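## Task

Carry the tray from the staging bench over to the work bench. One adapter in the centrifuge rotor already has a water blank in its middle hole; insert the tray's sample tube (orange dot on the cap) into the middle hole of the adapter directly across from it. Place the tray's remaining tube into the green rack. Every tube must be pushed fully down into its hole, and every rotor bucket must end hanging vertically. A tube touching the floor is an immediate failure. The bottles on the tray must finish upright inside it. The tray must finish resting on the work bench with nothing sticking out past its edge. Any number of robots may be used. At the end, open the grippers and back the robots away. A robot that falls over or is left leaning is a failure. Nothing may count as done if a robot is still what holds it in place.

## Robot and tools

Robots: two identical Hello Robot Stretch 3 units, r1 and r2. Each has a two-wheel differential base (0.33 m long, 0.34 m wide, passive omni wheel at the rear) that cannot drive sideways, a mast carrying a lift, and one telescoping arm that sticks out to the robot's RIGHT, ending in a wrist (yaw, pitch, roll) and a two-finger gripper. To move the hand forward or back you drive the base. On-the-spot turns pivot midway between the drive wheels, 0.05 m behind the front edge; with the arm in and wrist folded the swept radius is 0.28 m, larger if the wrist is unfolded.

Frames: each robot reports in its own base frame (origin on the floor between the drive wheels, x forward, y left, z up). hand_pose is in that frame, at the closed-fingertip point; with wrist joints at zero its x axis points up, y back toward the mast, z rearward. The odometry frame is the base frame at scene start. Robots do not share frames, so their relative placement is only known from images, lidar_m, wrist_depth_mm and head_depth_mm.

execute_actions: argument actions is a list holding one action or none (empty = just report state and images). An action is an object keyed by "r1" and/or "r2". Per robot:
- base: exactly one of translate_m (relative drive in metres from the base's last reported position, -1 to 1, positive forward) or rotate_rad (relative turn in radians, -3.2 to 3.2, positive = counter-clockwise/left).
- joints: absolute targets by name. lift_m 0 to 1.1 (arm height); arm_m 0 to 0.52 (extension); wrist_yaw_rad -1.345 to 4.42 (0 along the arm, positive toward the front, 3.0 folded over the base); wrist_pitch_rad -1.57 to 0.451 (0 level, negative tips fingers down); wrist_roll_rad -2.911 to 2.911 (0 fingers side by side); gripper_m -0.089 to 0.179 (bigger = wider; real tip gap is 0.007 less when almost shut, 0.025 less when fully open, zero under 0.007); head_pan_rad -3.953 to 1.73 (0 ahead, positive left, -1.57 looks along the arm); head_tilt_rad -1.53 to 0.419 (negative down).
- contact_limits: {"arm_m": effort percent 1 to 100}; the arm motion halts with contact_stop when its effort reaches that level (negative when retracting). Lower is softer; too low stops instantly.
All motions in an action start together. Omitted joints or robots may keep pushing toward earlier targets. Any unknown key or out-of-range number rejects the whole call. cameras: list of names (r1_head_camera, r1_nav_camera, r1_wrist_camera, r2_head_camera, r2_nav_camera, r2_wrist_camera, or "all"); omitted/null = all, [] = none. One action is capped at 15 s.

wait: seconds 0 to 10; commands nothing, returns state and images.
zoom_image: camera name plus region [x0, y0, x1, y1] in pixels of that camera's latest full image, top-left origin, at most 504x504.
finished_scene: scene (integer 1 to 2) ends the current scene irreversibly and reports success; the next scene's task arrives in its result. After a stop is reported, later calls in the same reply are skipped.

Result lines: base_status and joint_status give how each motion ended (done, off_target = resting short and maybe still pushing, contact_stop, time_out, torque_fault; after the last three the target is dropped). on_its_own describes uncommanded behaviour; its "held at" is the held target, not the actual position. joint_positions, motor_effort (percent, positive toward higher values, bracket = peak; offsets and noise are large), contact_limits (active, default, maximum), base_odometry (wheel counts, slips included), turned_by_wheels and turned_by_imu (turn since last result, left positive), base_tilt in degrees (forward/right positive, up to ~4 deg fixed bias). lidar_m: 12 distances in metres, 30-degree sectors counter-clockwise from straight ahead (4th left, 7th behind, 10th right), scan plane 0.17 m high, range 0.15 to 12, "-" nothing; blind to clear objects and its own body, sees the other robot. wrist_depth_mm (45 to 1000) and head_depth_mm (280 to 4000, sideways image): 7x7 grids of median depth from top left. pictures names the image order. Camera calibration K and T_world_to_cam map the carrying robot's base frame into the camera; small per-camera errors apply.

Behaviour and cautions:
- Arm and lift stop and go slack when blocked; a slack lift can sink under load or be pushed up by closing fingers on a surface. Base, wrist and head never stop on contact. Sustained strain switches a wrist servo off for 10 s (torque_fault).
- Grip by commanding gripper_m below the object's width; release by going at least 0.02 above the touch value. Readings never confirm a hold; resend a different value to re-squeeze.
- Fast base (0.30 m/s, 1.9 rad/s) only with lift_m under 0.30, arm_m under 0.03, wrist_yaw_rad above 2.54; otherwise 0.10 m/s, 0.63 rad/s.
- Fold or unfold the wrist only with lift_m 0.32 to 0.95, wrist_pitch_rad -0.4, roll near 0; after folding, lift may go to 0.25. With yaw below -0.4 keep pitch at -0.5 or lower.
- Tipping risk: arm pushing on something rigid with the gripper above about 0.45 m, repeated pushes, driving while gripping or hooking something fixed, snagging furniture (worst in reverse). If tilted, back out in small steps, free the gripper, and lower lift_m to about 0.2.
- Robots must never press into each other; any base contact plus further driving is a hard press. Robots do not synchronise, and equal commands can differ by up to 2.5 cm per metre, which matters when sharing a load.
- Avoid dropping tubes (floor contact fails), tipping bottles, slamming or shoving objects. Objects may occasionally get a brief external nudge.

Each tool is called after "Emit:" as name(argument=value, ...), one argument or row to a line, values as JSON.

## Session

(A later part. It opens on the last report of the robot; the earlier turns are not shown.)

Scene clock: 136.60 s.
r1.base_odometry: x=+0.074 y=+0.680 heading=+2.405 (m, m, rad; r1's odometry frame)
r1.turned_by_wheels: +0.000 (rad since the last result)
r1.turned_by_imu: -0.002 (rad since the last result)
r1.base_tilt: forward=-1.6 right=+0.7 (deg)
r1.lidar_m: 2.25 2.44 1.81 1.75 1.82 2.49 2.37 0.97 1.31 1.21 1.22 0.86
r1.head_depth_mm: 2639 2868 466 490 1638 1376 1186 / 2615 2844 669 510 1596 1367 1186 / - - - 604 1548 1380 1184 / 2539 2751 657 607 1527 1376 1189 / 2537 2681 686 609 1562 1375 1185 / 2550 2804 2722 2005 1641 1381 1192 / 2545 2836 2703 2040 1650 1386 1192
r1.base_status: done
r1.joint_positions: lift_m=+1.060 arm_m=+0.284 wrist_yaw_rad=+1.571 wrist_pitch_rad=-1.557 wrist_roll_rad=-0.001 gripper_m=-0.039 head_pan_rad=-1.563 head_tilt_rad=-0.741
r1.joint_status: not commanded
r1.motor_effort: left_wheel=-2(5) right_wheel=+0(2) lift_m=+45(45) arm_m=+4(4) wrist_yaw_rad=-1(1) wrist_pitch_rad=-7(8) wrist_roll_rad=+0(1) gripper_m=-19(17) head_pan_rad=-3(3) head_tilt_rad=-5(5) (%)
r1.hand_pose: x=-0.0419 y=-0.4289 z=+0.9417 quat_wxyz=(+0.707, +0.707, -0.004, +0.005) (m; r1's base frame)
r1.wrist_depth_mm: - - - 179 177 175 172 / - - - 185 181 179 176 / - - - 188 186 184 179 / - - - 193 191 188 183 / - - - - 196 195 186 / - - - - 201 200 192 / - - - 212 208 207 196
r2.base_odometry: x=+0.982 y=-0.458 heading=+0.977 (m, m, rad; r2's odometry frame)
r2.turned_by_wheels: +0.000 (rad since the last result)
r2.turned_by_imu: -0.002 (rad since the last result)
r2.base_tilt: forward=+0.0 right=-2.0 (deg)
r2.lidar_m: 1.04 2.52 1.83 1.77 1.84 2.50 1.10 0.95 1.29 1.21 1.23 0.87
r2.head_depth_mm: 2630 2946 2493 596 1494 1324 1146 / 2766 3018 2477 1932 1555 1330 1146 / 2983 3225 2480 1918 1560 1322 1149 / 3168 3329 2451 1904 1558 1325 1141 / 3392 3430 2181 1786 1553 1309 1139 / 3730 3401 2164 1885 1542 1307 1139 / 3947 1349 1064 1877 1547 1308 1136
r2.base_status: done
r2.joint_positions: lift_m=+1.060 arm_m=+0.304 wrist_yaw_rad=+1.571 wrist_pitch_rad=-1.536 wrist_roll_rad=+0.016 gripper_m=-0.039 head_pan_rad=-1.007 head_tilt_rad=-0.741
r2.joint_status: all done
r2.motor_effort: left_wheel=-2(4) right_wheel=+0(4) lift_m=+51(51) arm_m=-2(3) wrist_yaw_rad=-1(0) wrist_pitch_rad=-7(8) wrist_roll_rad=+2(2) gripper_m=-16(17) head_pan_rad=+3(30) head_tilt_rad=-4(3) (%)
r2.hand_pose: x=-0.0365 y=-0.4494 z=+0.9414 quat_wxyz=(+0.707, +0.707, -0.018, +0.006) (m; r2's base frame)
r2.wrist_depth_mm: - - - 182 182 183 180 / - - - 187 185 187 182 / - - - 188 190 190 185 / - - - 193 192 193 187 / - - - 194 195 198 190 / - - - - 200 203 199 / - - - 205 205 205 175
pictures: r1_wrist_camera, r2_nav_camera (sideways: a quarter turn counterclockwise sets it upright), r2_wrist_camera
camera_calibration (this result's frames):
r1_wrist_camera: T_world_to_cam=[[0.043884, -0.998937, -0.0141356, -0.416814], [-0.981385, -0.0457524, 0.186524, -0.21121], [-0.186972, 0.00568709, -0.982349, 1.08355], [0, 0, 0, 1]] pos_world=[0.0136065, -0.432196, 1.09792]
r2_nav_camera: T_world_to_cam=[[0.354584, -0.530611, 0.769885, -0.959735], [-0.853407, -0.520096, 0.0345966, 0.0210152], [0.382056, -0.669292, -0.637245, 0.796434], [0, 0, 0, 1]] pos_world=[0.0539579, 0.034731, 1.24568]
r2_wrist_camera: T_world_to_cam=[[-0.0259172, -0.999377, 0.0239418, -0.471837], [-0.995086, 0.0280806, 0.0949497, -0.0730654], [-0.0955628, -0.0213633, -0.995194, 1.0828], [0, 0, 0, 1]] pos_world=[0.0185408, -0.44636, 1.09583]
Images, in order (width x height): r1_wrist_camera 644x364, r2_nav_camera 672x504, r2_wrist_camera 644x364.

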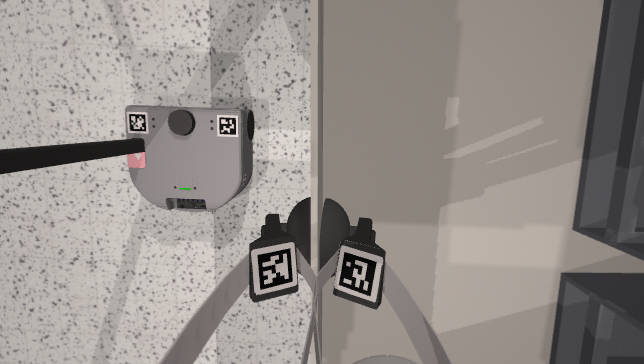

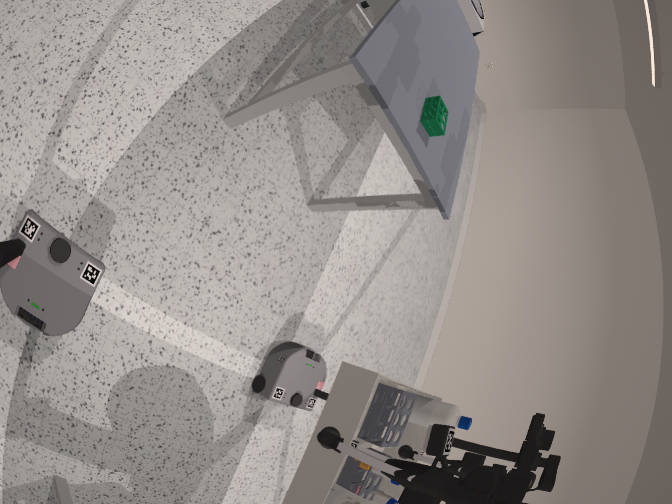

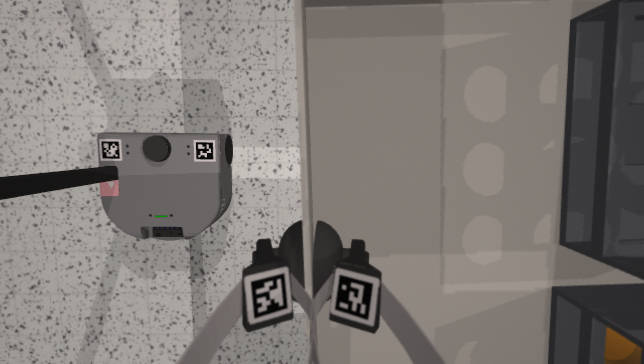

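Emit:
execute_actions(
  actions=[
    {"r1":{"base":{"translate_m":-0.99},"joints":{"arm_m":0.27}},"r2":{"base":{"translate_m":1.0},"joints":{"arm_m":0.29,"head_pan_rad":-1.3}}},
  ],
  cameras=["r1_wrist_camera","r2_wrist_camera","r2_nav_camera"],
)

Scene clock: 156.50 s.
r1.base_odometry: x=+0.807 y=+0.015 heading=+2.405 (m, m, rad; r1's odometry frame)
r1.turned_by_wheels: +0.000 (rad since the last result)
r1.turned_by_imu: +0.002 (rad since the last result)
r1.base_tilt: forward=-1.8 right=+0.7 (deg)
r1.lidar_m: 1.82 2.48 1.82 1.76 1.83 2.52 1.39 1.30 0.96 0.27 3.10 2.02
r1.head_depth_mm: 2629 2864 459 488 657 565 517 / 2634 2869 652 506 657 567 507 / - - - 602 658 567 508 / 2534 2831 649 607 660 568 509 / 2560 2691 656 610 661 569 510 / 2555 2834 2654 1985 1648 1380 1163 / 2536 2806 2699 2039 1646 1381 1196
r1.base_status: done
r1.joint_positions: lift_m=+1.060 arm_m=+0.270 wrist_yaw_rad=+1.573 wrist_pitch_rad=-1.557 wrist_roll_rad=-0.004 gripper_m=-0.039 head_pan_rad=-1.563 head_tilt_rad=-0.741
r1.joint_status: all done
r1.motor_effort: left_wheel=-2(6) right_wheel=+0(5) lift_m=+45(45) arm_m=-5(10) wrist_yaw_rad=-2(3) wrist_pitch_rad=-7(8) wrist_roll_rad=+3(2) gripper_m=-16(21) head_pan_rad=-3(2) head_tilt_rad=-5(7) (%)
r1.hand_pose: x=-0.0420 y=-0.4157 z=+0.9417 quat_wxyz=(+0.707, +0.707, -0.002, +0.007) (m; r1's base frame)
r1.wrist_depth_mm: - - - 320 177 175 173 / - - 331 327 181 180 175 / - - 341 331 186 185 180 / - - 351 343 192 189 184 / - - 359 - 196 195 189 / - - 368 366 202 199 196 / - - 384 212 206 205 198
r2.base_odometry: x=+1.542 y=+0.371 heading=+0.977 (m, m, rad; r2's odometry frame)
r2.turned_by_wheels: +0.000 (rad since the last result)
r2.turned_by_imu: -0.009 (rad since the last result)
r2.base_tilt: forward=-0.1 right=-2.0 (deg)
r2.lidar_m: 0.97 2.56 1.86 1.77 1.84 2.49 1.93 2.12 0.28 0.26 0.27 0.37
r2.head_depth_mm: 2438 1218 640 559 636 539 486 / 2555 718 640 521 636 538 494 / 2639 2957 923 611 633 536 1096 / 2737 3042 991 770 631 533 1123 / 2797 3048 985 767 629 544 1136 / 2901 3178 978 763 626 554 1091 / 3032 3287 975 760 625 567 1093
r2.base_status: done
r2.joint_positions: lift_m=+1.060 arm_m=+0.291 wrist_yaw_rad=+1.575 wrist_pitch_rad=-1.535 wrist_roll_rad=+0.012 gripper_m=-0.039 head_pan_rad=-1.293 head_tilt_rad=-0.741
r2.joint_status: all done
r2.motor_effort: left_wheel=+0(6) right_wheel=-1(4) lift_m=+51(51) arm_m=-4(8) wrist_yaw_rad=-4(4) wrist_pitch_rad=-8(8) wrist_roll_rad=+3(3) gripper_m=-14(18) head_pan_rad=-2(21) head_tilt_rad=-3(4) (%)
r2.hand_pose: x=-0.0364 y=-0.4358 z=+0.9414 quat_wxyz=(+0.707, +0.707, -0.015, +0.009) (m; r2's base frame)
r2.wrist_depth_mm: - 321 322 182 181 183 180 / - 328 327 187 186 187 183 / - 334 332 191 190 190 185 / - 341 342 193 192 193 188 / - 344 343 196 195 198 192 / - 354 350 - 202 202 201 / - - 360 360 205 205 175
pictures: r1_wrist_camera, r2_nav_camera (sideways: a quarter turn counterclockwise sets it upright), r2_wrist_camera
camera_calibration (this result's frames):
r1_wrist_camera: T_world_to_cam=[[0.0493245, -0.998683, -0.0140929, -0.403325], [-0.981097, -0.0510898, 0.186648, -0.212959], [-0.187123, 0.00462018, -0.982326, 1.083], [0, 0, 0, 1]] pos_world=[0.0136131, -0.418678, 1.09792]
r2_nav_camera: T_world_to_cam=[[0.190644, -0.609043, 0.769885, -0.958735], [-0.965403, -0.258459, 0.0345966, 0.0216984], [0.177913, -0.749844, -0.637245, 0.797679], [0, 0, 0, 1]] pos_world=[0.061807, 0.0198331, 1.24568]
r2_wrist_camera: T_world_to_cam=[[-0.0175363, -0.999556, 0.0240856, -0.458151], [-0.995311, 0.0197436, 0.0946908, -0.0767763], [-0.0951243, -0.0223121, -0.995215, 1.08272], [0, 0, 0, 1]] pos_world=[0.0185423, -0.432274, 1.09584]
Images, in order (width x height): r1_wrist_camera 644x364, r2_nav_camera 672x504, r2_wrist_camera 644x364.

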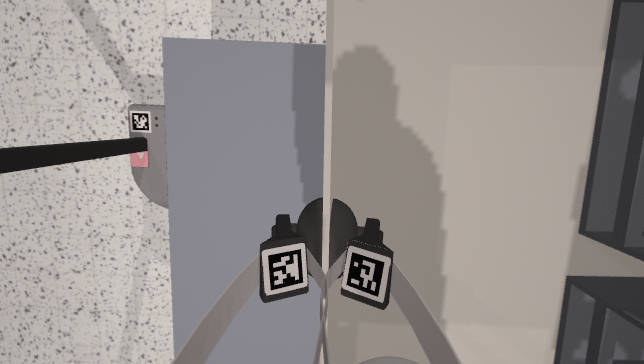

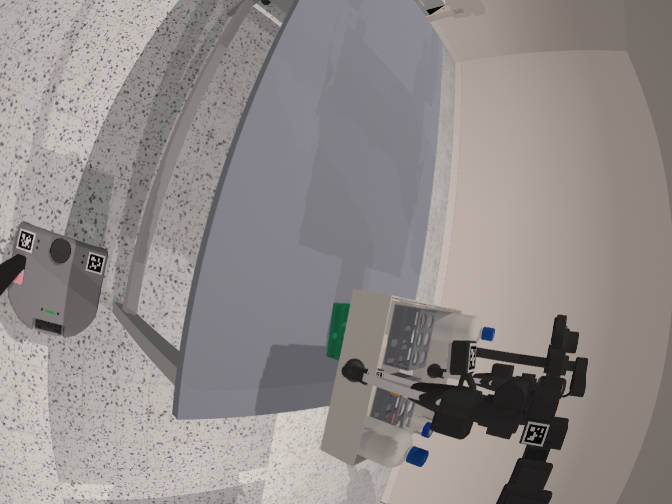

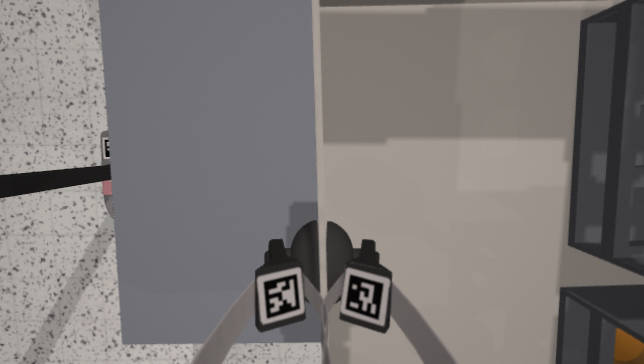

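Emit:
execute_actions(
  actions=[
    {"r1":{"base":{"translate_m":-0.65}},"r2":{"base":{"translate_m":0.65},"joints":{"head_pan_rad":-1.7}}},
  ],
  cameras=["r1_wrist_camera","r2_wrist_camera","r2_nav_camera"],
)

Scene clock: 169.30 s.
r1.base_odometry: x=+1.289 y=-0.422 heading=+2.405 (m, m, rad; r1's odometry frame)
r1.turned_by_wheels: +0.000 (rad since the last result)
r1.turned_by_imu: -0.002 (rad since the last result)
r1.base_tilt: forward=-1.7 right=+0.8 (deg)
r1.lidar_m: 2.47 2.48 1.83 1.76 1.83 2.52 0.93 0.76 0.95 0.92 0.96 0.73
r1.head_depth_mm: 2651 2826 455 480 656 565 507 / 2632 2848 680 501 656 565 507 / - - - 603 659 567 507 / 2525 2834 627 610 641 567 508 / 2524 2724 625 611 645 568 510 / 2564 2831 2698 816 679 569 511 / 2523 2840 2693 844 680 570 511
r1.base_status: done
r1.joint_positions: lift_m=+1.060 arm_m=+0.270 wrist_yaw_rad=+1.573 wrist_pitch_rad=-1.556 wrist_roll_rad=-0.004 gripper_m=-0.039 head_pan_rad=-1.563 head_tilt_rad=-0.741
r1.joint_status: not commanded
r1.motor_effort: left_wheel=-2(5) right_wheel=+0(3) lift_m=+45(46) arm_m=-1(5) wrist_yaw_rad=-2(2) wrist_pitch_rad=-8(8) wrist_roll_rad=+2(2) gripper_m=-18(18) head_pan_rad=-3(2) head_tilt_rad=-5(5) (%)
r1.hand_pose: x=-0.0416 y=-0.4153 z=+0.9417 quat_wxyz=(+0.707, +0.707, -0.003, +0.007) (m; r1's base frame)
r1.wrist_depth_mm: - - 320 180 178 177 174 / - - 325 184 182 180 176 / - - 335 190 187 185 180 / - - 344 195 192 190 184 / - - 361 - 197 194 188 / - - 371 288 201 202 196 / - - 386 211 207 207 198
r2.base_odometry: x=+1.906 y=+0.909 heading=+0.977 (m, m, rad; r2's odometry frame)
r2.turned_by_wheels: +0.000 (rad since the last result)
r2.turned_by_imu: -0.003 (rad since the last result)
r2.base_tilt: forward=+0.0 right=-2.1 (deg)
r2.lidar_m: 1.19 2.58 1.86 1.79 1.85 2.51 2.57 0.37 0.27 0.25 0.26 0.36
r2.head_depth_mm: 2747 2983 963 756 637 539 1092 / 2675 2947 488 555 635 538 1128 / 2622 2858 651 542 632 535 1122 / - - 641 701 630 535 1102 / 2543 1233 645 531 629 533 1098 / 2523 2693 645 602 629 532 1078 / 2515 2855 977 762 624 530 1074
r2.base_status: done
r2.joint_positions: lift_m=+1.060 arm_m=+0.290 wrist_yaw_rad=+1.574 wrist_pitch_rad=-1.535 wrist_roll_rad=+0.012 gripper_m=-0.039 head_pan_rad=-1.693 head_tilt_rad=-0.741
r2.joint_status: all done
r2.motor_effort: left_wheel=+0(6) right_wheel=-2(3) lift_m=+51(51) arm_m=-1(5) wrist_yaw_rad=-4(4) wrist_pitch_rad=-8(8) wrist_roll_rad=+3(3) gripper_m=-16(16) head_pan_rad=-2(24) head_tilt_rad=-3(2) (%)
r2.hand_pose: x=-0.0363 y=-0.4354 z=+0.9414 quat_wxyz=(+0.707, +0.707, -0.016, +0.009) (m; r2's base frame)
r2.wrist_depth_mm: - 321 323 181 182 182 179 / - 329 330 184 184 187 180 / - 337 333 187 189 190 184 / - 341 340 192 191 193 188 / - 347 349 195 197 198 192 / - 350 350 - 200 202 197 / - 358 360 206 205 205 175
pictures: r1_wrist_camera, r2_nav_camera (sideways: a quarter turn counterclockwise sets it upright), r2_wrist_camera
camera_calibration (this result's frames):
r1_wrist_camera: T_world_to_cam=[[0.0491109, -0.998695, -0.0140349, -0.403041], [-0.981339, -0.0508634, 0.185434, -0.211397], [-0.185906, 0.00466619, -0.982556, 1.08332], [0, 0, 0, 1]] pos_world=[0.0137365, -0.418323, 1.09796]
r2_nav_camera: T_world_to_cam=[[-0.0615626, -0.635207, 0.769885, -0.957196], [-0.989847, 0.137865, 0.0345966, 0.0218475], [-0.128116, -0.759938, -0.637245, 0.799546], [0, 0, 0, 1]] pos_world=[0.065133, -0.00342438, 1.24568]
r2_wrist_camera: T_world_to_cam=[[-0.0182927, -0.999543, 0.0240739, -0.457784], [-0.995346, 0.0204838, 0.0941629, -0.0758295], [-0.094613, -0.0222393, -0.995266, 1.08283], [0, 0, 0, 1]] pos_world=[0.0185991, -0.43194, 1.09586]
Images, in order (width x height): r1_wrist_camera 644x364, r2_nav_camera 672x504, r2_wrist_camera 644x364.

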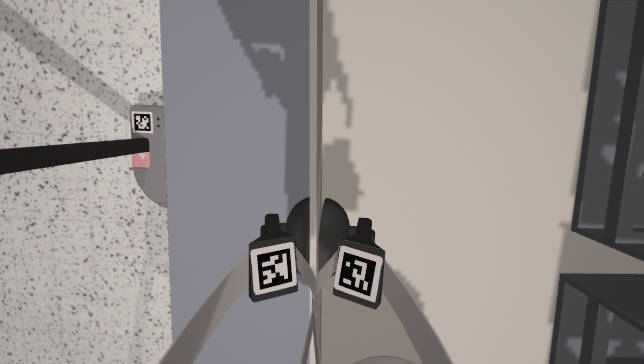

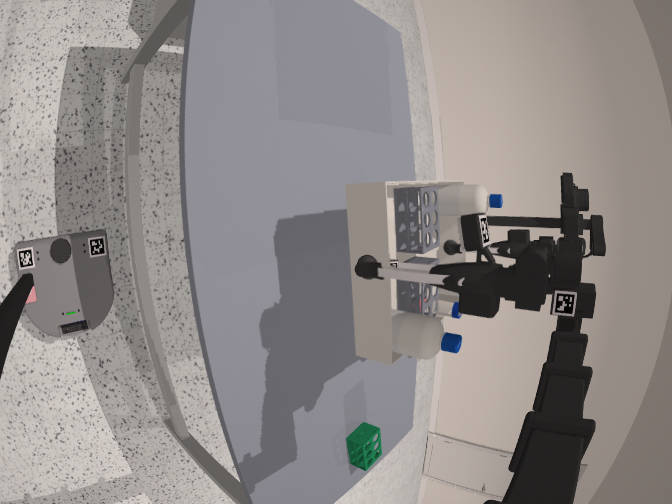

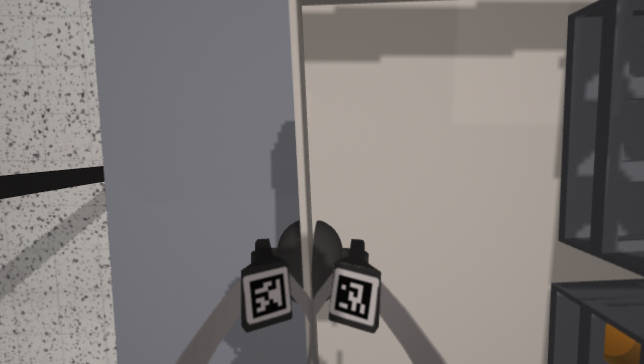

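Emit:
execute_actions(
  actions=[
    {"r1":{"joints":{"lift_m":0.93,"arm_m":0.262}},"r2":{"joints":{"lift_m":0.93,"arm_m":0.28}}},
  ],
  cameras=[],
)

Emit:
execute_actions(
  actions=[
    {"r1":{"joints":{"lift_m":0.915}},"r2":{"joints":{"lift_m":0.915}}},
  ],
  cameras=[],
)

Emit:
execute_actions(
  actions=[
    {"r1":{"joints":{"gripper_m":0.06}},"r2":{"joints":{"gripper_m":0.06}}},
  ],
  cameras=[],
)

Emit:
execute_actions(
  actions=[
    {"r1":{"joints":{"lift_m":1.1}},"r2":{"joints":{"lift_m":1.097}}},
  ],
  cameras=[],
)

Emit:
execute_actions(
  actions=[
    {"r1":{"base":{"translate_m":0.05},"joints":{"wrist_yaw_rad":3.14,"gripper_m":0.068,"wrist_pitch_rad":-1.57}},"r2":{"base":{"translate_m":-0.5},"joints":{"wrist_yaw_rad":3.14,"gripper_m":0.068,"wrist_pitch_rad":-1.55}}},
  ],
  cameras=[],
)

Emit:
execute_actions(
  actions=[
    {"r1":{"joints":{"arm_m":0.42}}},
  ],
  cameras=["r1_wrist_camera","r2_wrist_camera","r2_nav_camera"],
)

Scene clock: 178.37 s.
r1.base_odometry: x=+1.289 y=-0.422 heading=+2.405 (m, m, rad; r1's odometry frame)
r1.turned_by_wheels: +0.000 (rad since the last result)
r1.turned_by_imu: -0.001 (rad since the last result)
r1.base_tilt: forward=-1.8 right=+0.7 (deg)
r1.lidar_m: 2.47 2.49 1.83 1.76 1.83 2.51 0.93 0.76 0.95 0.92 0.95 0.73
r1.head_depth_mm: 2559 2854 - - 574 565 507 / 2565 2793 1016 727 583 566 508 / 2494 677 - - 650 567 508 / 776 1204 2725 751 655 565 509 / 2448 2844 979 781 641 568 509 / 2541 2839 2704 848 678 569 510 / 2515 2828 2704 846 683 570 511
r1.base_status: not commanded
r1.joint_positions: lift_m=+0.930 arm_m=+0.263 wrist_yaw_rad=+1.573 wrist_pitch_rad=-1.556 wrist_roll_rad=-0.004 gripper_m=-0.039 head_pan_rad=-1.563 head_tilt_rad=-0.741
r1.joint_status: all done
r1.motor_effort: left_wheel=-2(3) right_wheel=+0(0) lift_m=+37(39) arm_m=-6(6) wrist_yaw_rad=-2(2) wrist_pitch_rad=-8(8) wrist_roll_rad=+2(2) gripper_m=-17(19) head_pan_rad=-3(2) head_tilt_rad=-6(5) (%)
r1.hand_pose: x=-0.0416 y=-0.4077 z=+0.8120 quat_wxyz=(+0.707, +0.707, -0.003, +0.007) (m; r1's base frame)
r1.wrist_depth_mm: 968 198 195 193 178 176 174 / 975 203 201 198 182 181 178 / - 210 206 203 187 184 182 / - 214 212 210 191 190 185 / - 221 220 - 196 195 193 / - 227 227 217 202 200 196 / - 236 232 228 207 207 198
r2.base_odometry: x=+1.906 y=+0.909 heading=+0.977 (m, m, rad; r2's odometry frame)
r2.turned_by_wheels: +0.000 (rad since the last result)
r2.turned_by_imu: +0.000 (rad since the last result)
r2.base_tilt: forward=-0.1 right=-2.0 (deg)
r2.lidar_m: 1.19 2.58 1.87 1.79 1.85 2.50 2.57 0.37 0.26 0.25 0.26 0.36
r2.head_depth_mm: 2724 3011 - - 620 540 1091 / 2662 2907 - 579 627 537 1125 / 2604 2836 910 701 616 535 1125 / 678 660 - 721 611 535 1099 / 798 2834 851 716 599 533 1094 / 2531 2875 907 739 611 531 1070 / 2522 2838 972 760 625 532 1071
r2.base_status: not commanded
r2.joint_positions: lift_m=+0.930 arm_m=+0.281 wrist_yaw_rad=+1.574 wrist_pitch_rad=-1.535 wrist_roll_rad=+0.012 gripper_m=-0.039 head_pan_rad=-1.693 head_tilt_rad=-0.741
r2.joint_status: all done
r2.motor_effort: left_wheel=+0(0) right_wheel=-2(1) lift_m=+42(41) arm_m=-5(5) wrist_yaw_rad=-3(3) wrist_pitch_rad=-8(8) wrist_roll_rad=+3(3) gripper_m=-15(16) head_pan_rad=-3(3) head_tilt_rad=-2(3) (%)
r2.hand_pose: x=-0.0363 y=-0.4259 z=+0.8117 quat_wxyz=(+0.707, +0.707, -0.015, +0.009) (m; r2's base frame)
r2.wrist_depth_mm: 198 198 200 182 182 183 180 / 200 202 202 185 186 186 182 / 203 206 206 189 189 190 185 / 208 209 209 193 192 194 189 / 211 211 214 197 195 198 192 / 215 216 217 - 200 201 199 / 220 219 222 221 205 206 179
pictures: none
No camera images: the call's "cameras" was empty. Leave "cameras" out to get every camera's image.

Scene clock: 179.20 s.
r1.base_odometry: x=+1.289 y=-0.422 heading=+2.405 (m, m, rad; r1's odometry frame)
r1.turned_by_wheels: +0.000 (rad since the last result)
r1.turned_by_imu: +0.000 (rad since the last result)
r1.base_tilt: forward=-1.7 right=+0.6 (deg)
r1.lidar_m: 2.46 2.48 1.83 1.76 1.83 2.51 0.93 0.76 0.95 0.92 0.96 0.73
r1.head_depth_mm: 2560 2836 - - 574 565 507 / 2544 2821 - 784 583 565 506 / 2538 679 - - 670 567 507 / 998 741 2708 853 675 567 508 / 2415 2801 2665 783 656 568 510 / 2534 2800 2718 842 681 569 509 / 2522 2829 2700 846 681 570 511
r1.base_status: not commanded
r1.joint_positions: lift_m=+0.915 arm_m=+0.263 wrist_yaw_rad=+1.573 wrist_pitch_rad=-1.556 wrist_roll_rad=-0.004 gripper_m=-0.039 head_pan_rad=-1.563 head_tilt_rad=-0.741
r1.joint_status: all done
r1.motor_effort: left_wheel=-2(2) right_wheel=+0(1) lift_m=+37(38) arm_m=-6(6) wrist_yaw_rad=-2(3) wrist_pitch_rad=-8(8) wrist_roll_rad=+3(2) gripper_m=-17(18) head_pan_rad=-2(3) head_tilt_rad=-6(6) (%)
r1.hand_pose: x=-0.0416 y=-0.4077 z=+0.7970 quat_wxyz=(+0.707, +0.707, -0.003, +0.007) (m; r1's base frame)
r1.wrist_depth_mm: 186 183 181 179 177 175 174 / 190 187 186 185 182 180 177 / 196 193 191 189 186 186 181 / 202 198 197 194 190 190 184 / - 205 203 - 197 195 192 / - 210 209 209 202 201 196 / - 219 216 213 207 207 197
r2.base_odometry: x=+1.906 y=+0.909 heading=+0.977 (m, m, rad; r2's odometry frame)
r2.turned_by_wheels: +0.000 (rad since the last result)
r2.turned_by_imu: +0.000 (rad since the last result)
r2.base_tilt: forward=-0.1 right=-1.8 (deg)
r2.lidar_m: 1.19 2.58 1.87 1.79 1.85 2.50 2.58 0.37 0.27 0.25 0.26 0.36
r2.head_depth_mm: 2678 3025 2721 - - 544 1091 / 2659 2936 - 579 620 537 1126 / 2618 2889 903 722 616 535 1123 / 2468 674 - 728 611 534 1103 / 757 2859 845 717 602 532 1102 / 2542 2895 905 740 610 531 1075 / 2513 2861 976 761 625 529 1077
r2.base_status: not commanded
r2.joint_positions: lift_m=+0.915 arm_m=+0.281 wrist_yaw_rad=+1.574 wrist_pitch_rad=-1.535 wrist_roll_rad=+0.012 gripper_m=-0.039 head_pan_rad=-1.693 head_tilt_rad=-0.741
r2.joint_status: all done
r2.motor_effort: left_wheel=+0(0) right_wheel=-2(2) lift_m=+41(42) arm_m=-6(6) wrist_yaw_rad=-3(3) wrist_pitch_rad=-8(8) wrist_roll_rad=+3(3) gripper_m=-15(15) head_pan_rad=-2(2) head_tilt_rad=-3(3) (%)
r2.hand_pose: x=-0.0363 y=-0.4259 z=+0.7967 quat_wxyz=(+0.707, +0.707, -0.015, +0.009) (m; r2's base frame)
r2.wrist_depth_mm: 183 183 185 183 183 184 180 / 187 187 189 187 185 188 182 / 190 191 192 190 189 190 185 / 192 195 195 192 193 194 190 / 196 197 198 195 197 199 194 / 199 200 202 - 201 201 199 / 203 204 206 205 205 206 178
pictures: none
No camera images: the call's "cameras" was empty. Leave "cameras" out to get every camera's image.

Scene clock: 180.70 s.
r1.base_odometry: x=+1.289 y=-0.422 heading=+2.405 (m, m, rad; r1's odometry frame)
r1.turned_by_wheels: +0.000 (rad since the last result)
r1.turned_by_imu: +0.000 (rad since the last result)
r1.base_tilt: forward=-1.7 right=+0.6 (deg)
r1.lidar_m: 2.47 2.47 1.83 1.76 1.83 2.52 0.93 0.76 0.95 0.92 0.96 0.73
r1.head_depth_mm: 2548 2868 - - 576 566 507 / 2541 2840 - 787 585 566 506 / 2521 681 - - 598 566 509 / 1001 744 2660 842 675 568 508 / 2421 2853 2678 783 655 568 510 / 2561 2837 2690 845 679 568 510 / 2533 2827 2693 847 682 570 511
r1.base_status: not commanded
r1.joint_positions: lift_m=+0.915 arm_m=+0.262 wrist_yaw_rad=+1.573 wrist_pitch_rad=-1.565 wrist_roll_rad=-0.003 gripper_m=+0.060 head_pan_rad=-1.563 head_tilt_rad=-0.741
r1.joint_status: all done
r1.motor_effort: left_wheel=-2(2) right_wheel=+1(1) lift_m=+37(37) arm_m=-4(6) wrist_yaw_rad=-2(2) wrist_pitch_rad=-3(8) wrist_roll_rad=+2(2) gripper_m=-1(82) head_pan_rad=-3(3) head_tilt_rad=-6(6) (%)
r1.hand_pose: x=-0.0439 y=-0.4076 z=+0.7972 quat_wxyz=(+0.707, +0.707, +0.000, +0.004) (m; r1's base frame)
r1.wrist_depth_mm: 184 182 181 179 176 175 174 / 190 187 186 184 181 180 176 / 197 193 192 189 187 185 182 / - 198 197 195 192 191 185 / - 205 203 201 197 198 194 / - 210 213 207 204 202 197 / - 219 215 214 210 210 200
r2.base_odometry: x=+1.906 y=+0.909 heading=+0.977 (m, m, rad; r2's odometry frame)
r2.turned_by_wheels: +0.000 (rad since the last result)
r2.turned_by_imu: +0.000 (rad since the last result)
r2.base_tilt: forward=+0.1 right=-1.9 (deg)
r2.lidar_m: 1.20 2.58 1.86 1.78 1.85 2.50 2.57 0.37 0.27 0.25 0.26 0.36
r2.head_depth_mm: 2675 2969 2721 - - 543 1089 / 2640 2962 - 578 620 537 1124 / 2619 2888 909 721 617 535 1123 / 2460 675 - 732 603 533 1096 / 756 2858 862 722 604 532 1096 / 2561 2883 905 743 611 530 1078 / 2518 2862 974 762 624 530 1079
r2.base_status: not commanded
r2.joint_positions: lift_m=+0.915 arm_m=+0.280 wrist_yaw_rad=+1.572 wrist_pitch_rad=-1.542 wrist_roll_rad=+0.015 gripper_m=+0.060 head_pan_rad=-1.693 head_tilt_rad=-0.741
r2.joint_status: all done
r2.motor_effort: left_wheel=+0(0) right_wheel=-1(2) lift_m=+41(41) arm_m=-4(5) wrist_yaw_rad=-1(3) wrist_pitch_rad=-4(8) wrist_roll_rad=+2(3) gripper_m=+1(82) head_pan_rad=-2(2) head_tilt_rad=-4(3) (%)
r2.hand_pose: x=-0.0382 y=-0.4257 z=+0.7968 quat_wxyz=(+0.707, +0.707, -0.014, +0.005) (m; r2's base frame)
r2.wrist_depth_mm: 182 183 184 185 184 184 181 / 187 187 188 188 188 189 184 / 190 190 192 190 191 192 188 / 192 193 196 194 194 196 192 / 196 198 198 199 198 200 194 / 200 203 - 202 - 204 200 / 205 205 207 205 207 207 180
pictures: none
No camera images: the call's "cameras" was empty. Leave "cameras" out to get every camera's image.

Scene clock: 183.20 s.
r1.base_odometry: x=+1.289 y=-0.422 heading=+2.405 (m, m, rad; r1's odometry frame)
r1.turned_by_wheels: +0.000 (rad since the last result)
r1.turned_by_imu: +0.000 (rad since the last result)
r1.base_tilt: forward=-1.7 right=+0.6 (deg)
r1.lidar_m: 2.46 2.48 1.82 1.76 1.83 2.51 0.93 0.76 0.95 0.92 0.96 0.73
r1.head_depth_mm: 2546 2843 2643 838 591 565 506 / 2577 2806 2658 786 587 566 508 / - - 1019 809 671 566 508 / 2530 2699 1336 752 675 568 509 / 2553 2817 1066 742 657 567 509 / 2537 2871 2713 847 680 568 510 / 2532 2825 2731 847 681 570 512
r1.base_status: not commanded
r1.joint_positions: lift_m=+1.099 arm_m=+0.262 wrist_yaw_rad=+1.573 wrist_pitch_rad=-1.565 wrist_roll_rad=-0.003 gripper_m=+0.060 head_pan_rad=-1.563 head_tilt_rad=-0.741
r1.joint_status: all done
r1.motor_effort: left_wheel=-2(2) right_wheel=+1(1) lift_m=+39(41) arm_m=-4(4) wrist_yaw_rad=-1(2) wrist_pitch_rad=-3(3) wrist_roll_rad=+2(2) gripper_m=-1(0) head_pan_rad=-3(2) head_tilt_rad=-6(6) (%)
r1.hand_pose: x=-0.0440 y=-0.4076 z=+0.9814 quat_wxyz=(+0.707, +0.707, +0.000, +0.004) (m; r1's base frame)
r1.wrist_depth_mm: - - 358 357 351 347 344 / - - 369 365 361 326 323 / - - 385 379 369 340 363 / - - 389 387 383 353 368 / - - 396 400 387 334 389 / - - 420 411 285 355 400 / - - 432 422 265 347 365
r2.base_odometry: x=+1.906 y=+0.909 heading=+0.977 (m, m, rad; r2's odometry frame)
r2.turned_by_wheels: +0.000 (rad since the last result)
r2.turned_by_imu: +0.000 (rad since the last result)
r2.base_tilt: forward=-0.1 right=-1.9 (deg)
r2.lidar_m: 1.20 2.58 1.86 1.79 1.85 2.51 2.57 0.37 0.27 0.25 0.26 0.36
r2.head_depth_mm: 2669 2993 1007 782 639 538 1093 / 2624 2990 1003 594 626 537 1137 / 2644 3034 921 724 618 535 1123 / - - 915 734 614 535 1101 / 2484 2939 871 720 605 534 1100 / 2554 2880 905 744 611 531 1078 / 2513 2871 975 760 626 529 1076
r2.base_status: not commanded
r2.joint_positions: lift_m=+1.097 arm_m=+0.280 wrist_yaw_rad=+1.572 wrist_pitch_rad=-1.543 wrist_roll_rad=+0.015 gripper_m=+0.060 head_pan_rad=-1.693 head_tilt_rad=-0.741
r2.joint_status: all done
r2.motor_effort: left_wheel=-1(1) right_wheel=+0(0) lift_m=+44(44) arm_m=-4(4) wrist_yaw_rad=-2(1) wrist_pitch_rad=-4(4) wrist_roll_rad=+2(2) gripper_m=+1(1) head_pan_rad=-2(2) head_tilt_rad=-3(4) (%)
r2.hand_pose: x=-0.0382 y=-0.4257 z=+0.9787 quat_wxyz=(+0.707, +0.707, -0.014, +0.005) (m; r2's base frame)
r2.wrist_depth_mm: - 360 356 362 362 365 365 / - 365 366 364 366 333 346 / - 370 373 371 375 320 373 / - 382 375 376 380 350 383 / - 390 386 388 386 340 390 / - - - 390 - 337 395 / - - 407 400 262 339 363
pictures: none
No camera images: the call's "cameras" was empty. Leave "cameras" out to get every camera's image.

Scene clock: 189.60 s.
r1.base_odometry: x=+1.252 y=-0.388 heading=+2.405 (m, m, rad; r1's odometry frame)
r1.turned_by_wheels: +0.000 (rad since the last result)
r1.turned_by_imu: -0.001 (rad since the last result)
r1.base_tilt: forward=-1.6 right=+0.6 (deg)
r1.lidar_m: 2.41 2.48 1.83 1.76 1.83 2.52 0.98 0.80 0.95 0.92 0.96 0.68
r1.head_depth_mm: 2531 2842 2648 778 576 565 506 / 2546 2873 2677 836 671 566 508 / 2540 2809 1060 728 672 566 509 / - - 775 752 673 567 509 / - 2820 2674 830 679 569 509 / 2538 2834 2681 848 678 568 510 / 2474 2718 2584 846 680 569 510
r1.base_status: done
r1.joint_positions: lift_m=+1.099 arm_m=+0.262 wrist_yaw_rad=+3.137 wrist_pitch_rad=-1.565 wrist_roll_rad=-0.001 gripper_m=+0.068 head_pan_rad=-1.563 head_tilt_rad=-0.741
r1.joint_status: all done
r1.motor_effort: left_wheel=-3(4) right_wheel=+1(4) lift_m=+38(38) arm_m=-4(4) wrist_yaw_rad=+2(1) wrist_pitch_rad=-3(3) wrist_roll_rad=+1(2) gripper_m=+0(42) head_pan_rad=-2(3) head_tilt_rad=-6(6) (%)
r1.hand_pose: x=-0.0212 y=-0.4300 z=+0.9814 quat_wxyz=(+0.500, +0.502, +0.498, +0.500) (m; r1's base frame)
r1.wrist_depth_mm: 362 364 357 357 357 351 350 / 372 371 368 367 364 361 356 / 390 379 380 376 373 370 368 / 391 310 388 384 378 383 381 / 230 267 401 393 398 398 393 / 422 382 386 405 399 404 407 / 436 379 373 355 418 420 416
r2.base_odometry: x=+1.626 y=+0.495 heading=+0.977 (m, m, rad; r2's odometry frame)
r2.turned_by_wheels: +0.000 (rad since the last result)
r2.turned_by_imu: +0.001 (rad since the last result)
r2.base_tilt: forward=+0.0 right=-2.0 (deg)
r2.lidar_m: 0.96 2.57 1.85 1.78 1.84 2.50 2.08 0.38 0.27 0.26 0.27 0.37
r2.head_depth_mm: 2674 3007 2465 803 637 539 803 / 2641 2946 1001 764 635 538 1122 / 2619 2939 1000 750 634 536 1121 / - - 996 745 630 533 1120 / 2614 2910 1022 767 629 531 1097 / 2607 2891 982 765 626 531 1098 / 2538 2863 978 761 623 531 1095
r2.base_status: done
r2.joint_positions: lift_m=+1.097 arm_m=+0.280 wrist_yaw_rad=+3.138 wrist_pitch_rad=-1.543 wrist_roll_rad=+0.017 gripper_m=+0.068 head_pan_rad=-1.693 head_tilt_rad=-0.741
r2.joint_status: all done
r2.motor_effort: left_wheel=-1(8) right_wheel=+0(4) lift_m=+44(44) arm_m=-4(4) wrist_yaw_rad=+1(3) wrist_pitch_rad=-3(4) wrist_roll_rad=+1(2) gripper_m=+1(41) head_pan_rad=-2(2) head_tilt_rad=-4(4) (%)
r2.hand_pose: x=-0.0212 y=-0.4423 z=+0.9787 quat_wxyz=(+0.498, +0.512, +0.488, +0.502) (m; r2's base frame)
r2.wrist_depth_mm: 356 359 358 359 364 364 365 / 361 362 366 368 365 373 373 / 370 368 371 376 378 378 378 / 379 377 373 380 386 384 390 / 386 383 384 388 391 393 370 / 389 390 - 396 - 401 372 / 398 396 370 403 407 403 382
pictures: none
No camera images: the call's "cameras" was empty. Leave "cameras" out to get every camera's image.

Scene clock: 192.00 s.
r1.base_odometry: x=+1.252 y=-0.388 heading=+2.405 (m, m, rad; r1's odometry frame)
r1.turned_by_wheels: +0.000 (rad since the last result)
r1.turned_by_imu: +0.000 (rad since the last result)
r1.base_tilt: forward=-1.9 right=+0.6 (deg)
r1.lidar_m: 2.42 2.48 1.82 1.76 1.83 2.51 0.98 0.80 0.95 0.92 0.95 0.68
r1.head_depth_mm: 2537 2898 2644 778 576 565 506 / 2557 2850 2665 833 670 566 508 / 2535 2853 2673 751 673 566 507 / - 2948 2685 740 675 568 510 / 2598 2844 2715 827 680 568 510 / 2521 2826 2702 848 679 570 509 / 2439 2742 2597 847 681 570 510
r1.base_status: not commanded
r1.joint_positions: lift_m=+1.099 arm_m=+0.420 wrist_yaw_rad=+3.137 wrist_pitch_rad=-1.566 wrist_roll_rad=-0.001 gripper_m=+0.068 head_pan_rad=-1.563 head_tilt_rad=-0.741
r1.joint_status: all done
r1.motor_effort: left_wheel=-3(3) right_wheel=+1(1) lift_m=+38(39) arm_m=+4(5) wrist_yaw_rad=+2(2) wrist_pitch_rad=-3(3) wrist_roll_rad=+1(1) gripper_m=-1(0) head_pan_rad=-3(2) head_tilt_rad=-6(6) (%)
r1.hand_pose: x=-0.0212 y=-0.5874 z=+0.9815 quat_wxyz=(+0.500, +0.502, +0.498, +0.500) (m; r1's base frame)
r1.wrist_depth_mm: 220 258 358 354 350 351 347 / 369 329 364 360 362 363 355 / 379 374 370 372 372 375 369 / 392 329 332 320 382 383 381 / 411 349 328 331 389 390 386 / 420 401 414 403 397 409 400 / 441 398 404 319 418 415 412
r2.base_odometry: x=+1.626 y=+0.495 heading=+0.977 (m, m, rad; r2's odometry frame)
r2.turned_by_wheels: +0.000 (rad since the last result)
r2.turned_by_imu: +0.000 (rad since the last result)
r2.base_tilt: forward=-0.2 right=-1.8 (deg)
r2.lidar_m: 0.96 2.56 1.85 1.78 1.84 2.50 2.08 0.38 0.27 0.26 0.27 0.37
r2.head_depth_mm: 2687 3000 2465 802 636 540 800 / 2644 2956 1007 765 636 538 1128 / 2617 2915 1001 749 633 535 1122 / - - 994 750 631 535 1125 / 2604 2902 1024 766 629 533 1097 / 2618 2873 984 765 629 531 1096 / 2547 2858 975 762 625 529 1095
r2.base_status: not commanded
r2.joint_positions: lift_m=+1.097 arm_m=+0.280 wrist_yaw_rad=+3.138 wrist_pitch_rad=-1.543 wrist_roll_rad=+0.017 gripper_m=+0.068 head_pan_rad=-1.693 head_tilt_rad=-0.741
r2.joint_status: not commanded
r2.motor_effort: left_wheel=-1(2) right_wheel=+1(1) lift_m=+44(43) arm_m=-4(4) wrist_yaw_rad=+2(2) wrist_pitch_rad=-4(4) wrist_roll_rad=+1(1) gripper_m=+1(0) head_pan_rad=-3(2) head_tilt_rad=-3(3) (%)
r2.hand_pose: x=-0.0212 y=-0.4423 z=+0.9787 quat_wxyz=(+0.498, +0.512, +0.488, +0.502) (m; r2's base frame)
r2.wrist_depth_mm: 358 355 358 358 364 361 370 / 360 360 363 365 371 370 373 / 371 369 368 374 374 379 384 / 374 375 379 378 385 385 383 / 383 383 385 390 395 390 369 / 395 389 - 390 - 402 374 / 398 395 368 408 408 409 377
pictures: r1_wrist_camera, r2_nav_camera (sideways: a quarter turn counterclockwise sets it upright), r2_wrist_camera
camera_calibration (this result's frames):
r1_wrist_camera: T_world_to_cam=[[0.999142, 0.0388005, -0.0145174, 0.054713], [0.04089, -0.979909, 0.195207, -0.741133], [-0.00665164, -0.195633, -0.980655, 1.01126], [0, 0, 0, 1]] pos_world=[-0.0176346, -0.53053, 1.13717]
r2_nav_camera: T_world_to_cam=[[-0.0615763, -0.635206, 0.769885, -0.957196], [-0.989844, 0.137886, 0.0345966, 0.0218474], [-0.128133, -0.759935, -0.637245, 0.799546], [0, 0, 0, 1]] pos_world=[0.0651329, -0.00342565, 1.24568]
r2_wrist_camera: T_world_to_cam=[[0.999247, -0.0304187, 0.0241012, -0.0150987], [-0.0327244, -0.994257, 0.101894, -0.500156], [0.0208633, -0.102605, -0.994503, 1.08745], [0, 0, 0, 1]] pos_world=[-0.0239677, -0.386165, 1.1328]
Images, in order (width x height): r1_wrist_camera 644x364, r2_nav_camera 672x504, r2_wrist_camera 644x364.

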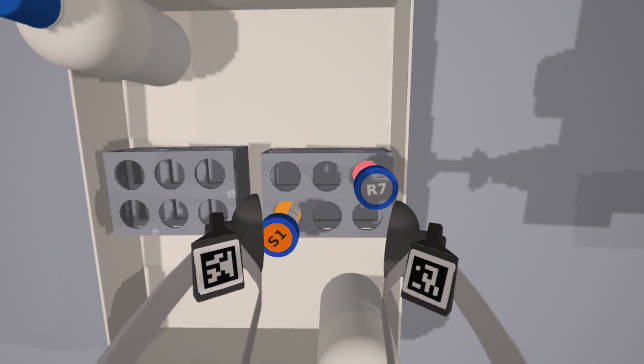

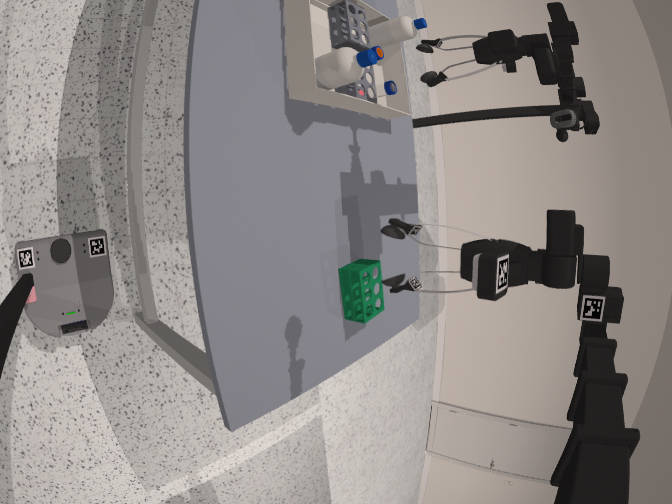

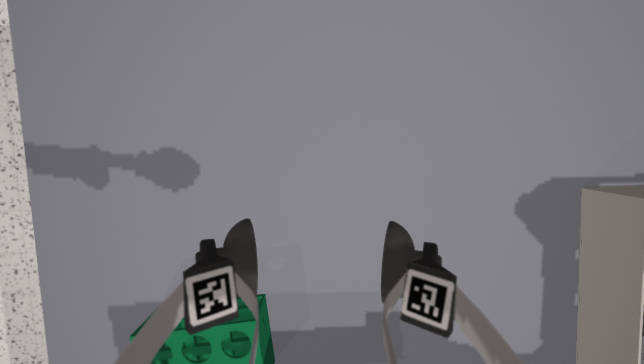

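Emit:
execute_actions(
  actions=[
    {"r1":{"base":{"translate_m":-0.037},"joints":{"arm_m":0.461}}},
  ],
  cameras=[],
)

Emit:
execute_actions(
  actions=[
    {"r1":{"joints":{"lift_m":1.02}}},
  ],
  cameras=["r1_wrist_camera"],
)

Scene clock: 196.63 s.
r1.base_odometry: x=+1.279 y=-0.413 heading=+2.404 (m, m, rad; r1's odometry frame)
r1.turned_by_wheels: +0.000 (rad since the last result)
r1.turned_by_imu: -0.001 (rad since the last result)
r1.base_tilt: forward=-1.7 right=+0.6 (deg)
r1.lidar_m: 2.45 2.49 1.82 1.76 1.83 2.52 0.94 0.77 0.95 0.92 0.96 0.72
r1.head_depth_mm: 2554 2866 2702 833 577 564 506 / 2565 2829 2680 774 590 566 507 / 2524 2857 2677 833 674 565 508 / - 2906 2711 750 674 567 509 / 2600 2856 2732 778 659 569 510 / 2525 2859 2694 843 679 568 510 / 2504 2741 2559 845 680 570 511
r1.base_status: done
r1.joint_positions: lift_m=+1.099 arm_m=+0.461 wrist_yaw_rad=+3.137 wrist_pitch_rad=-1.566 wrist_roll_rad=-0.001 gripper_m=+0.068 head_pan_rad=-1.563 head_tilt_rad=-0.741
r1.joint_status: all done
r1.motor_effort: left_wheel=-3(5) right_wheel=+1(2) lift_m=+38(38) arm_m=+4(4) wrist_yaw_rad=+1(3) wrist_pitch_rad=-2(2) wrist_roll_rad=+1(1) gripper_m=-1(1) head_pan_rad=-2(3) head_tilt_rad=-5(5) (%)
r1.hand_pose: x=-0.0212 y=-0.6284 z=+0.9815 quat_wxyz=(+0.500, +0.502, +0.498, +0.500) (m; r1's base frame)
r1.wrist_depth_mm: 363 290 350 354 350 349 347 / 368 359 364 365 361 361 359 / 382 350 317 370 311 368 374 / 392 355 325 320 322 385 378 / 407 398 398 395 395 397 389 / 418 408 410 409 286 405 405 / 440 430 378 376 258 416 416
r2.base_odometry: x=+1.626 y=+0.495 heading=+0.977 (m, m, rad; r2's odometry frame)
r2.turned_by_wheels: +0.000 (rad since the last result)
r2.turned_by_imu: +0.000 (rad since the last result)
r2.base_tilt: forward=+0.1 right=-1.9 (deg)
r2.lidar_m: 0.96 2.56 1.86 1.78 1.84 2.49 2.07 0.38 0.27 0.26 0.27 0.37
r2.head_depth_mm: 2669 3038 2504 807 636 538 800 / 2696 2987 1004 761 636 536 1126 / 2630 2971 999 751 633 535 1127 / - - 995 748 631 533 1124 / 2603 2920 1028 767 631 533 1100 / 2584 2890 978 763 626 530 1098 / 2543 2848 975 761 625 528 1091
r2.base_status: not commanded
r2.joint_positions: lift_m=+1.097 arm_m=+0.280 wrist_yaw_rad=+3.138 wrist_pitch_rad=-1.543 wrist_roll_rad=+0.017 gripper_m=+0.068 head_pan_rad=-1.693 head_tilt_rad=-0.741
r2.joint_status: not commanded
r2.motor_effort: left_wheel=-1(2) right_wheel=+1(0) lift_m=+44(43) arm_m=-4(4) wrist_yaw_rad=+2(2) wrist_pitch_rad=-3(3) wrist_roll_rad=+1(1) gripper_m=+0(1) head_pan_rad=-3(2) head_tilt_rad=-4(4) (%)
r2.hand_pose: x=-0.0212 y=-0.4423 z=+0.9787 quat_wxyz=(+0.498, +0.512, +0.488, +0.502) (m; r2's base frame)
r2.wrist_depth_mm: 359 354 355 359 365 367 369 / 364 365 364 368 372 373 373 / 372 372 376 374 373 377 380 / 379 376 387 384 381 384 386 / 385 383 381 387 391 393 367 / 394 388 - 392 - 398 374 / 405 394 373 408 406 407 374
pictures: none
No camera images: the call's "cameras" was empty. Leave "cameras" out to get every camera's image.

Scene clock: 198.20 s.
r1.base_odometry: x=+1.279 y=-0.413 heading=+2.404 (m, m, rad; r1's odometry frame)
r1.turned_by_wheels: +0.000 (rad since the last result)
r1.turned_by_imu: +0.000 (rad since the last result)
r1.base_tilt: forward=-1.7 right=+0.6 (deg)
r1.lidar_m: 2.45 2.48 1.82 1.76 1.83 2.52 0.94 0.77 0.95 0.92 0.96 0.72
r1.head_depth_mm: 2470 2931 2636 837 578 565 507 / - 2843 2675 772 590 564 507 / 2640 2841 2676 821 673 567 509 / 2467 - 1064 745 673 568 508 / 2511 2858 2709 777 662 569 509 / 2551 2805 2712 844 680 568 511 / 2546 2738 2578 846 683 570 511
r1.base_status: not commanded
r1.joint_positions: lift_m=+1.020 arm_m=+0.461 wrist_yaw_rad=+3.137 wrist_pitch_rad=-1.566 wrist_roll_rad=-0.001 gripper_m=+0.068 head_pan_rad=-1.563 head_tilt_rad=-0.741
r1.joint_status: all done
r1.motor_effort: left_wheel=-3(3) right_wheel=+1(1) lift_m=+30(32) arm_m=+5(5) wrist_yaw_rad=+2(2) wrist_pitch_rad=-2(2) wrist_roll_rad=+1(1) gripper_m=+0(0) head_pan_rad=-2(2) head_tilt_rad=-6(6) (%)
r1.hand_pose: x=-0.0212 y=-0.6284 z=+0.9025 quat_wxyz=(+0.500, +0.502, +0.498, +0.500) (m; r1's base frame)
r1.wrist_depth_mm: 234 278 279 277 276 273 272 / 245 287 287 283 283 280 281 / 238 255 244 286 232 286 292 / 254 246 245 239 237 297 301 / 319 308 314 183 244 307 307 / 329 306 326 322 288 321 318 / 342 311 330 328 227 328 326
r2.base_odometry: x=+1.626 y=+0.495 heading=+0.977 (m, m, rad; r2's odometry frame)
r2.turned_by_wheels: +0.000 (rad since the last result)
r2.turned_by_imu: +0.000 (rad since the last result)
r2.base_tilt: forward=-0.1 right=-1.9 (deg)
r2.lidar_m: 0.97 2.57 1.86 1.78 1.84 2.49 2.08 0.38 0.27 0.26 0.27 0.37
r2.head_depth_mm: 2679 3022 2492 804 636 540 804 / 2667 2987 1002 764 636 537 1123 / 2599 2929 997 749 632 535 1122 / - - 989 748 629 535 1124 / 2609 2931 1025 766 630 532 1095 / 2586 2896 980 766 625 531 1092 / 2533 2861 974 760 624 531 1090
r2.base_status: not commanded
r2.joint_positions: lift_m=+1.097 arm_m=+0.280 wrist_yaw_rad=+3.138 wrist_pitch_rad=-1.543 wrist_roll_rad=+0.017 gripper_m=+0.068 head_pan_rad=-1.693 head_tilt_rad=-0.741
r2.joint_status: not commanded
r2.motor_effort: left_wheel=-2(1) right_wheel=+0(1) lift_m=+43(43) arm_m=-4(4) wrist_yaw_rad=+2(2) wrist_pitch_rad=-4(3) wrist_roll_rad=+1(1) gripper_m=+0(1) head_pan_rad=-3(2) head_tilt_rad=-3(2) (%)
r2.hand_pose: x=-0.0212 y=-0.4423 z=+0.9787 quat_wxyz=(+0.498, +0.512, +0.488, +0.502) (m; r2's base frame)
r2.wrist_depth_mm: 356 356 361 358 364 366 369 / 363 363 366 369 372 372 371 / 368 369 371 374 373 381 381 / 373 378 377 381 377 387 384 / 386 381 383 387 388 392 371 / 394 388 - 391 - 399 374 / 396 396 369 405 408 409 379
pictures: r1_wrist_camera
camera_calibration (this result's frames):
r1_wrist_camera: T_world_to_cam=[[0.999142, 0.0387999, -0.0145197, 0.0551601], [0.0408902, -0.979899, 0.195258, -0.765953], [-0.00665184, -0.195684, -0.980644, 0.925793], [0, 0, 0, 1]] pos_world=[-0.0176346, -0.571533, 1.05823]
Images, in order (width x height): r1_wrist_camera 644x364.

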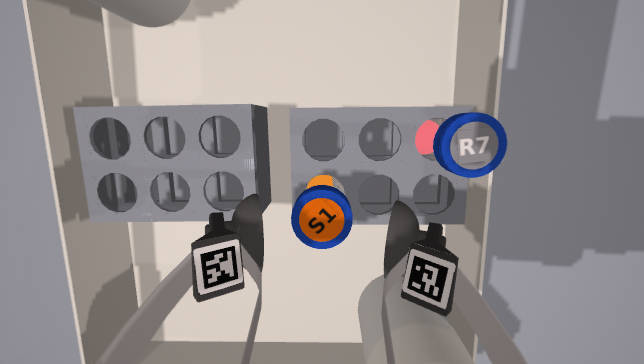

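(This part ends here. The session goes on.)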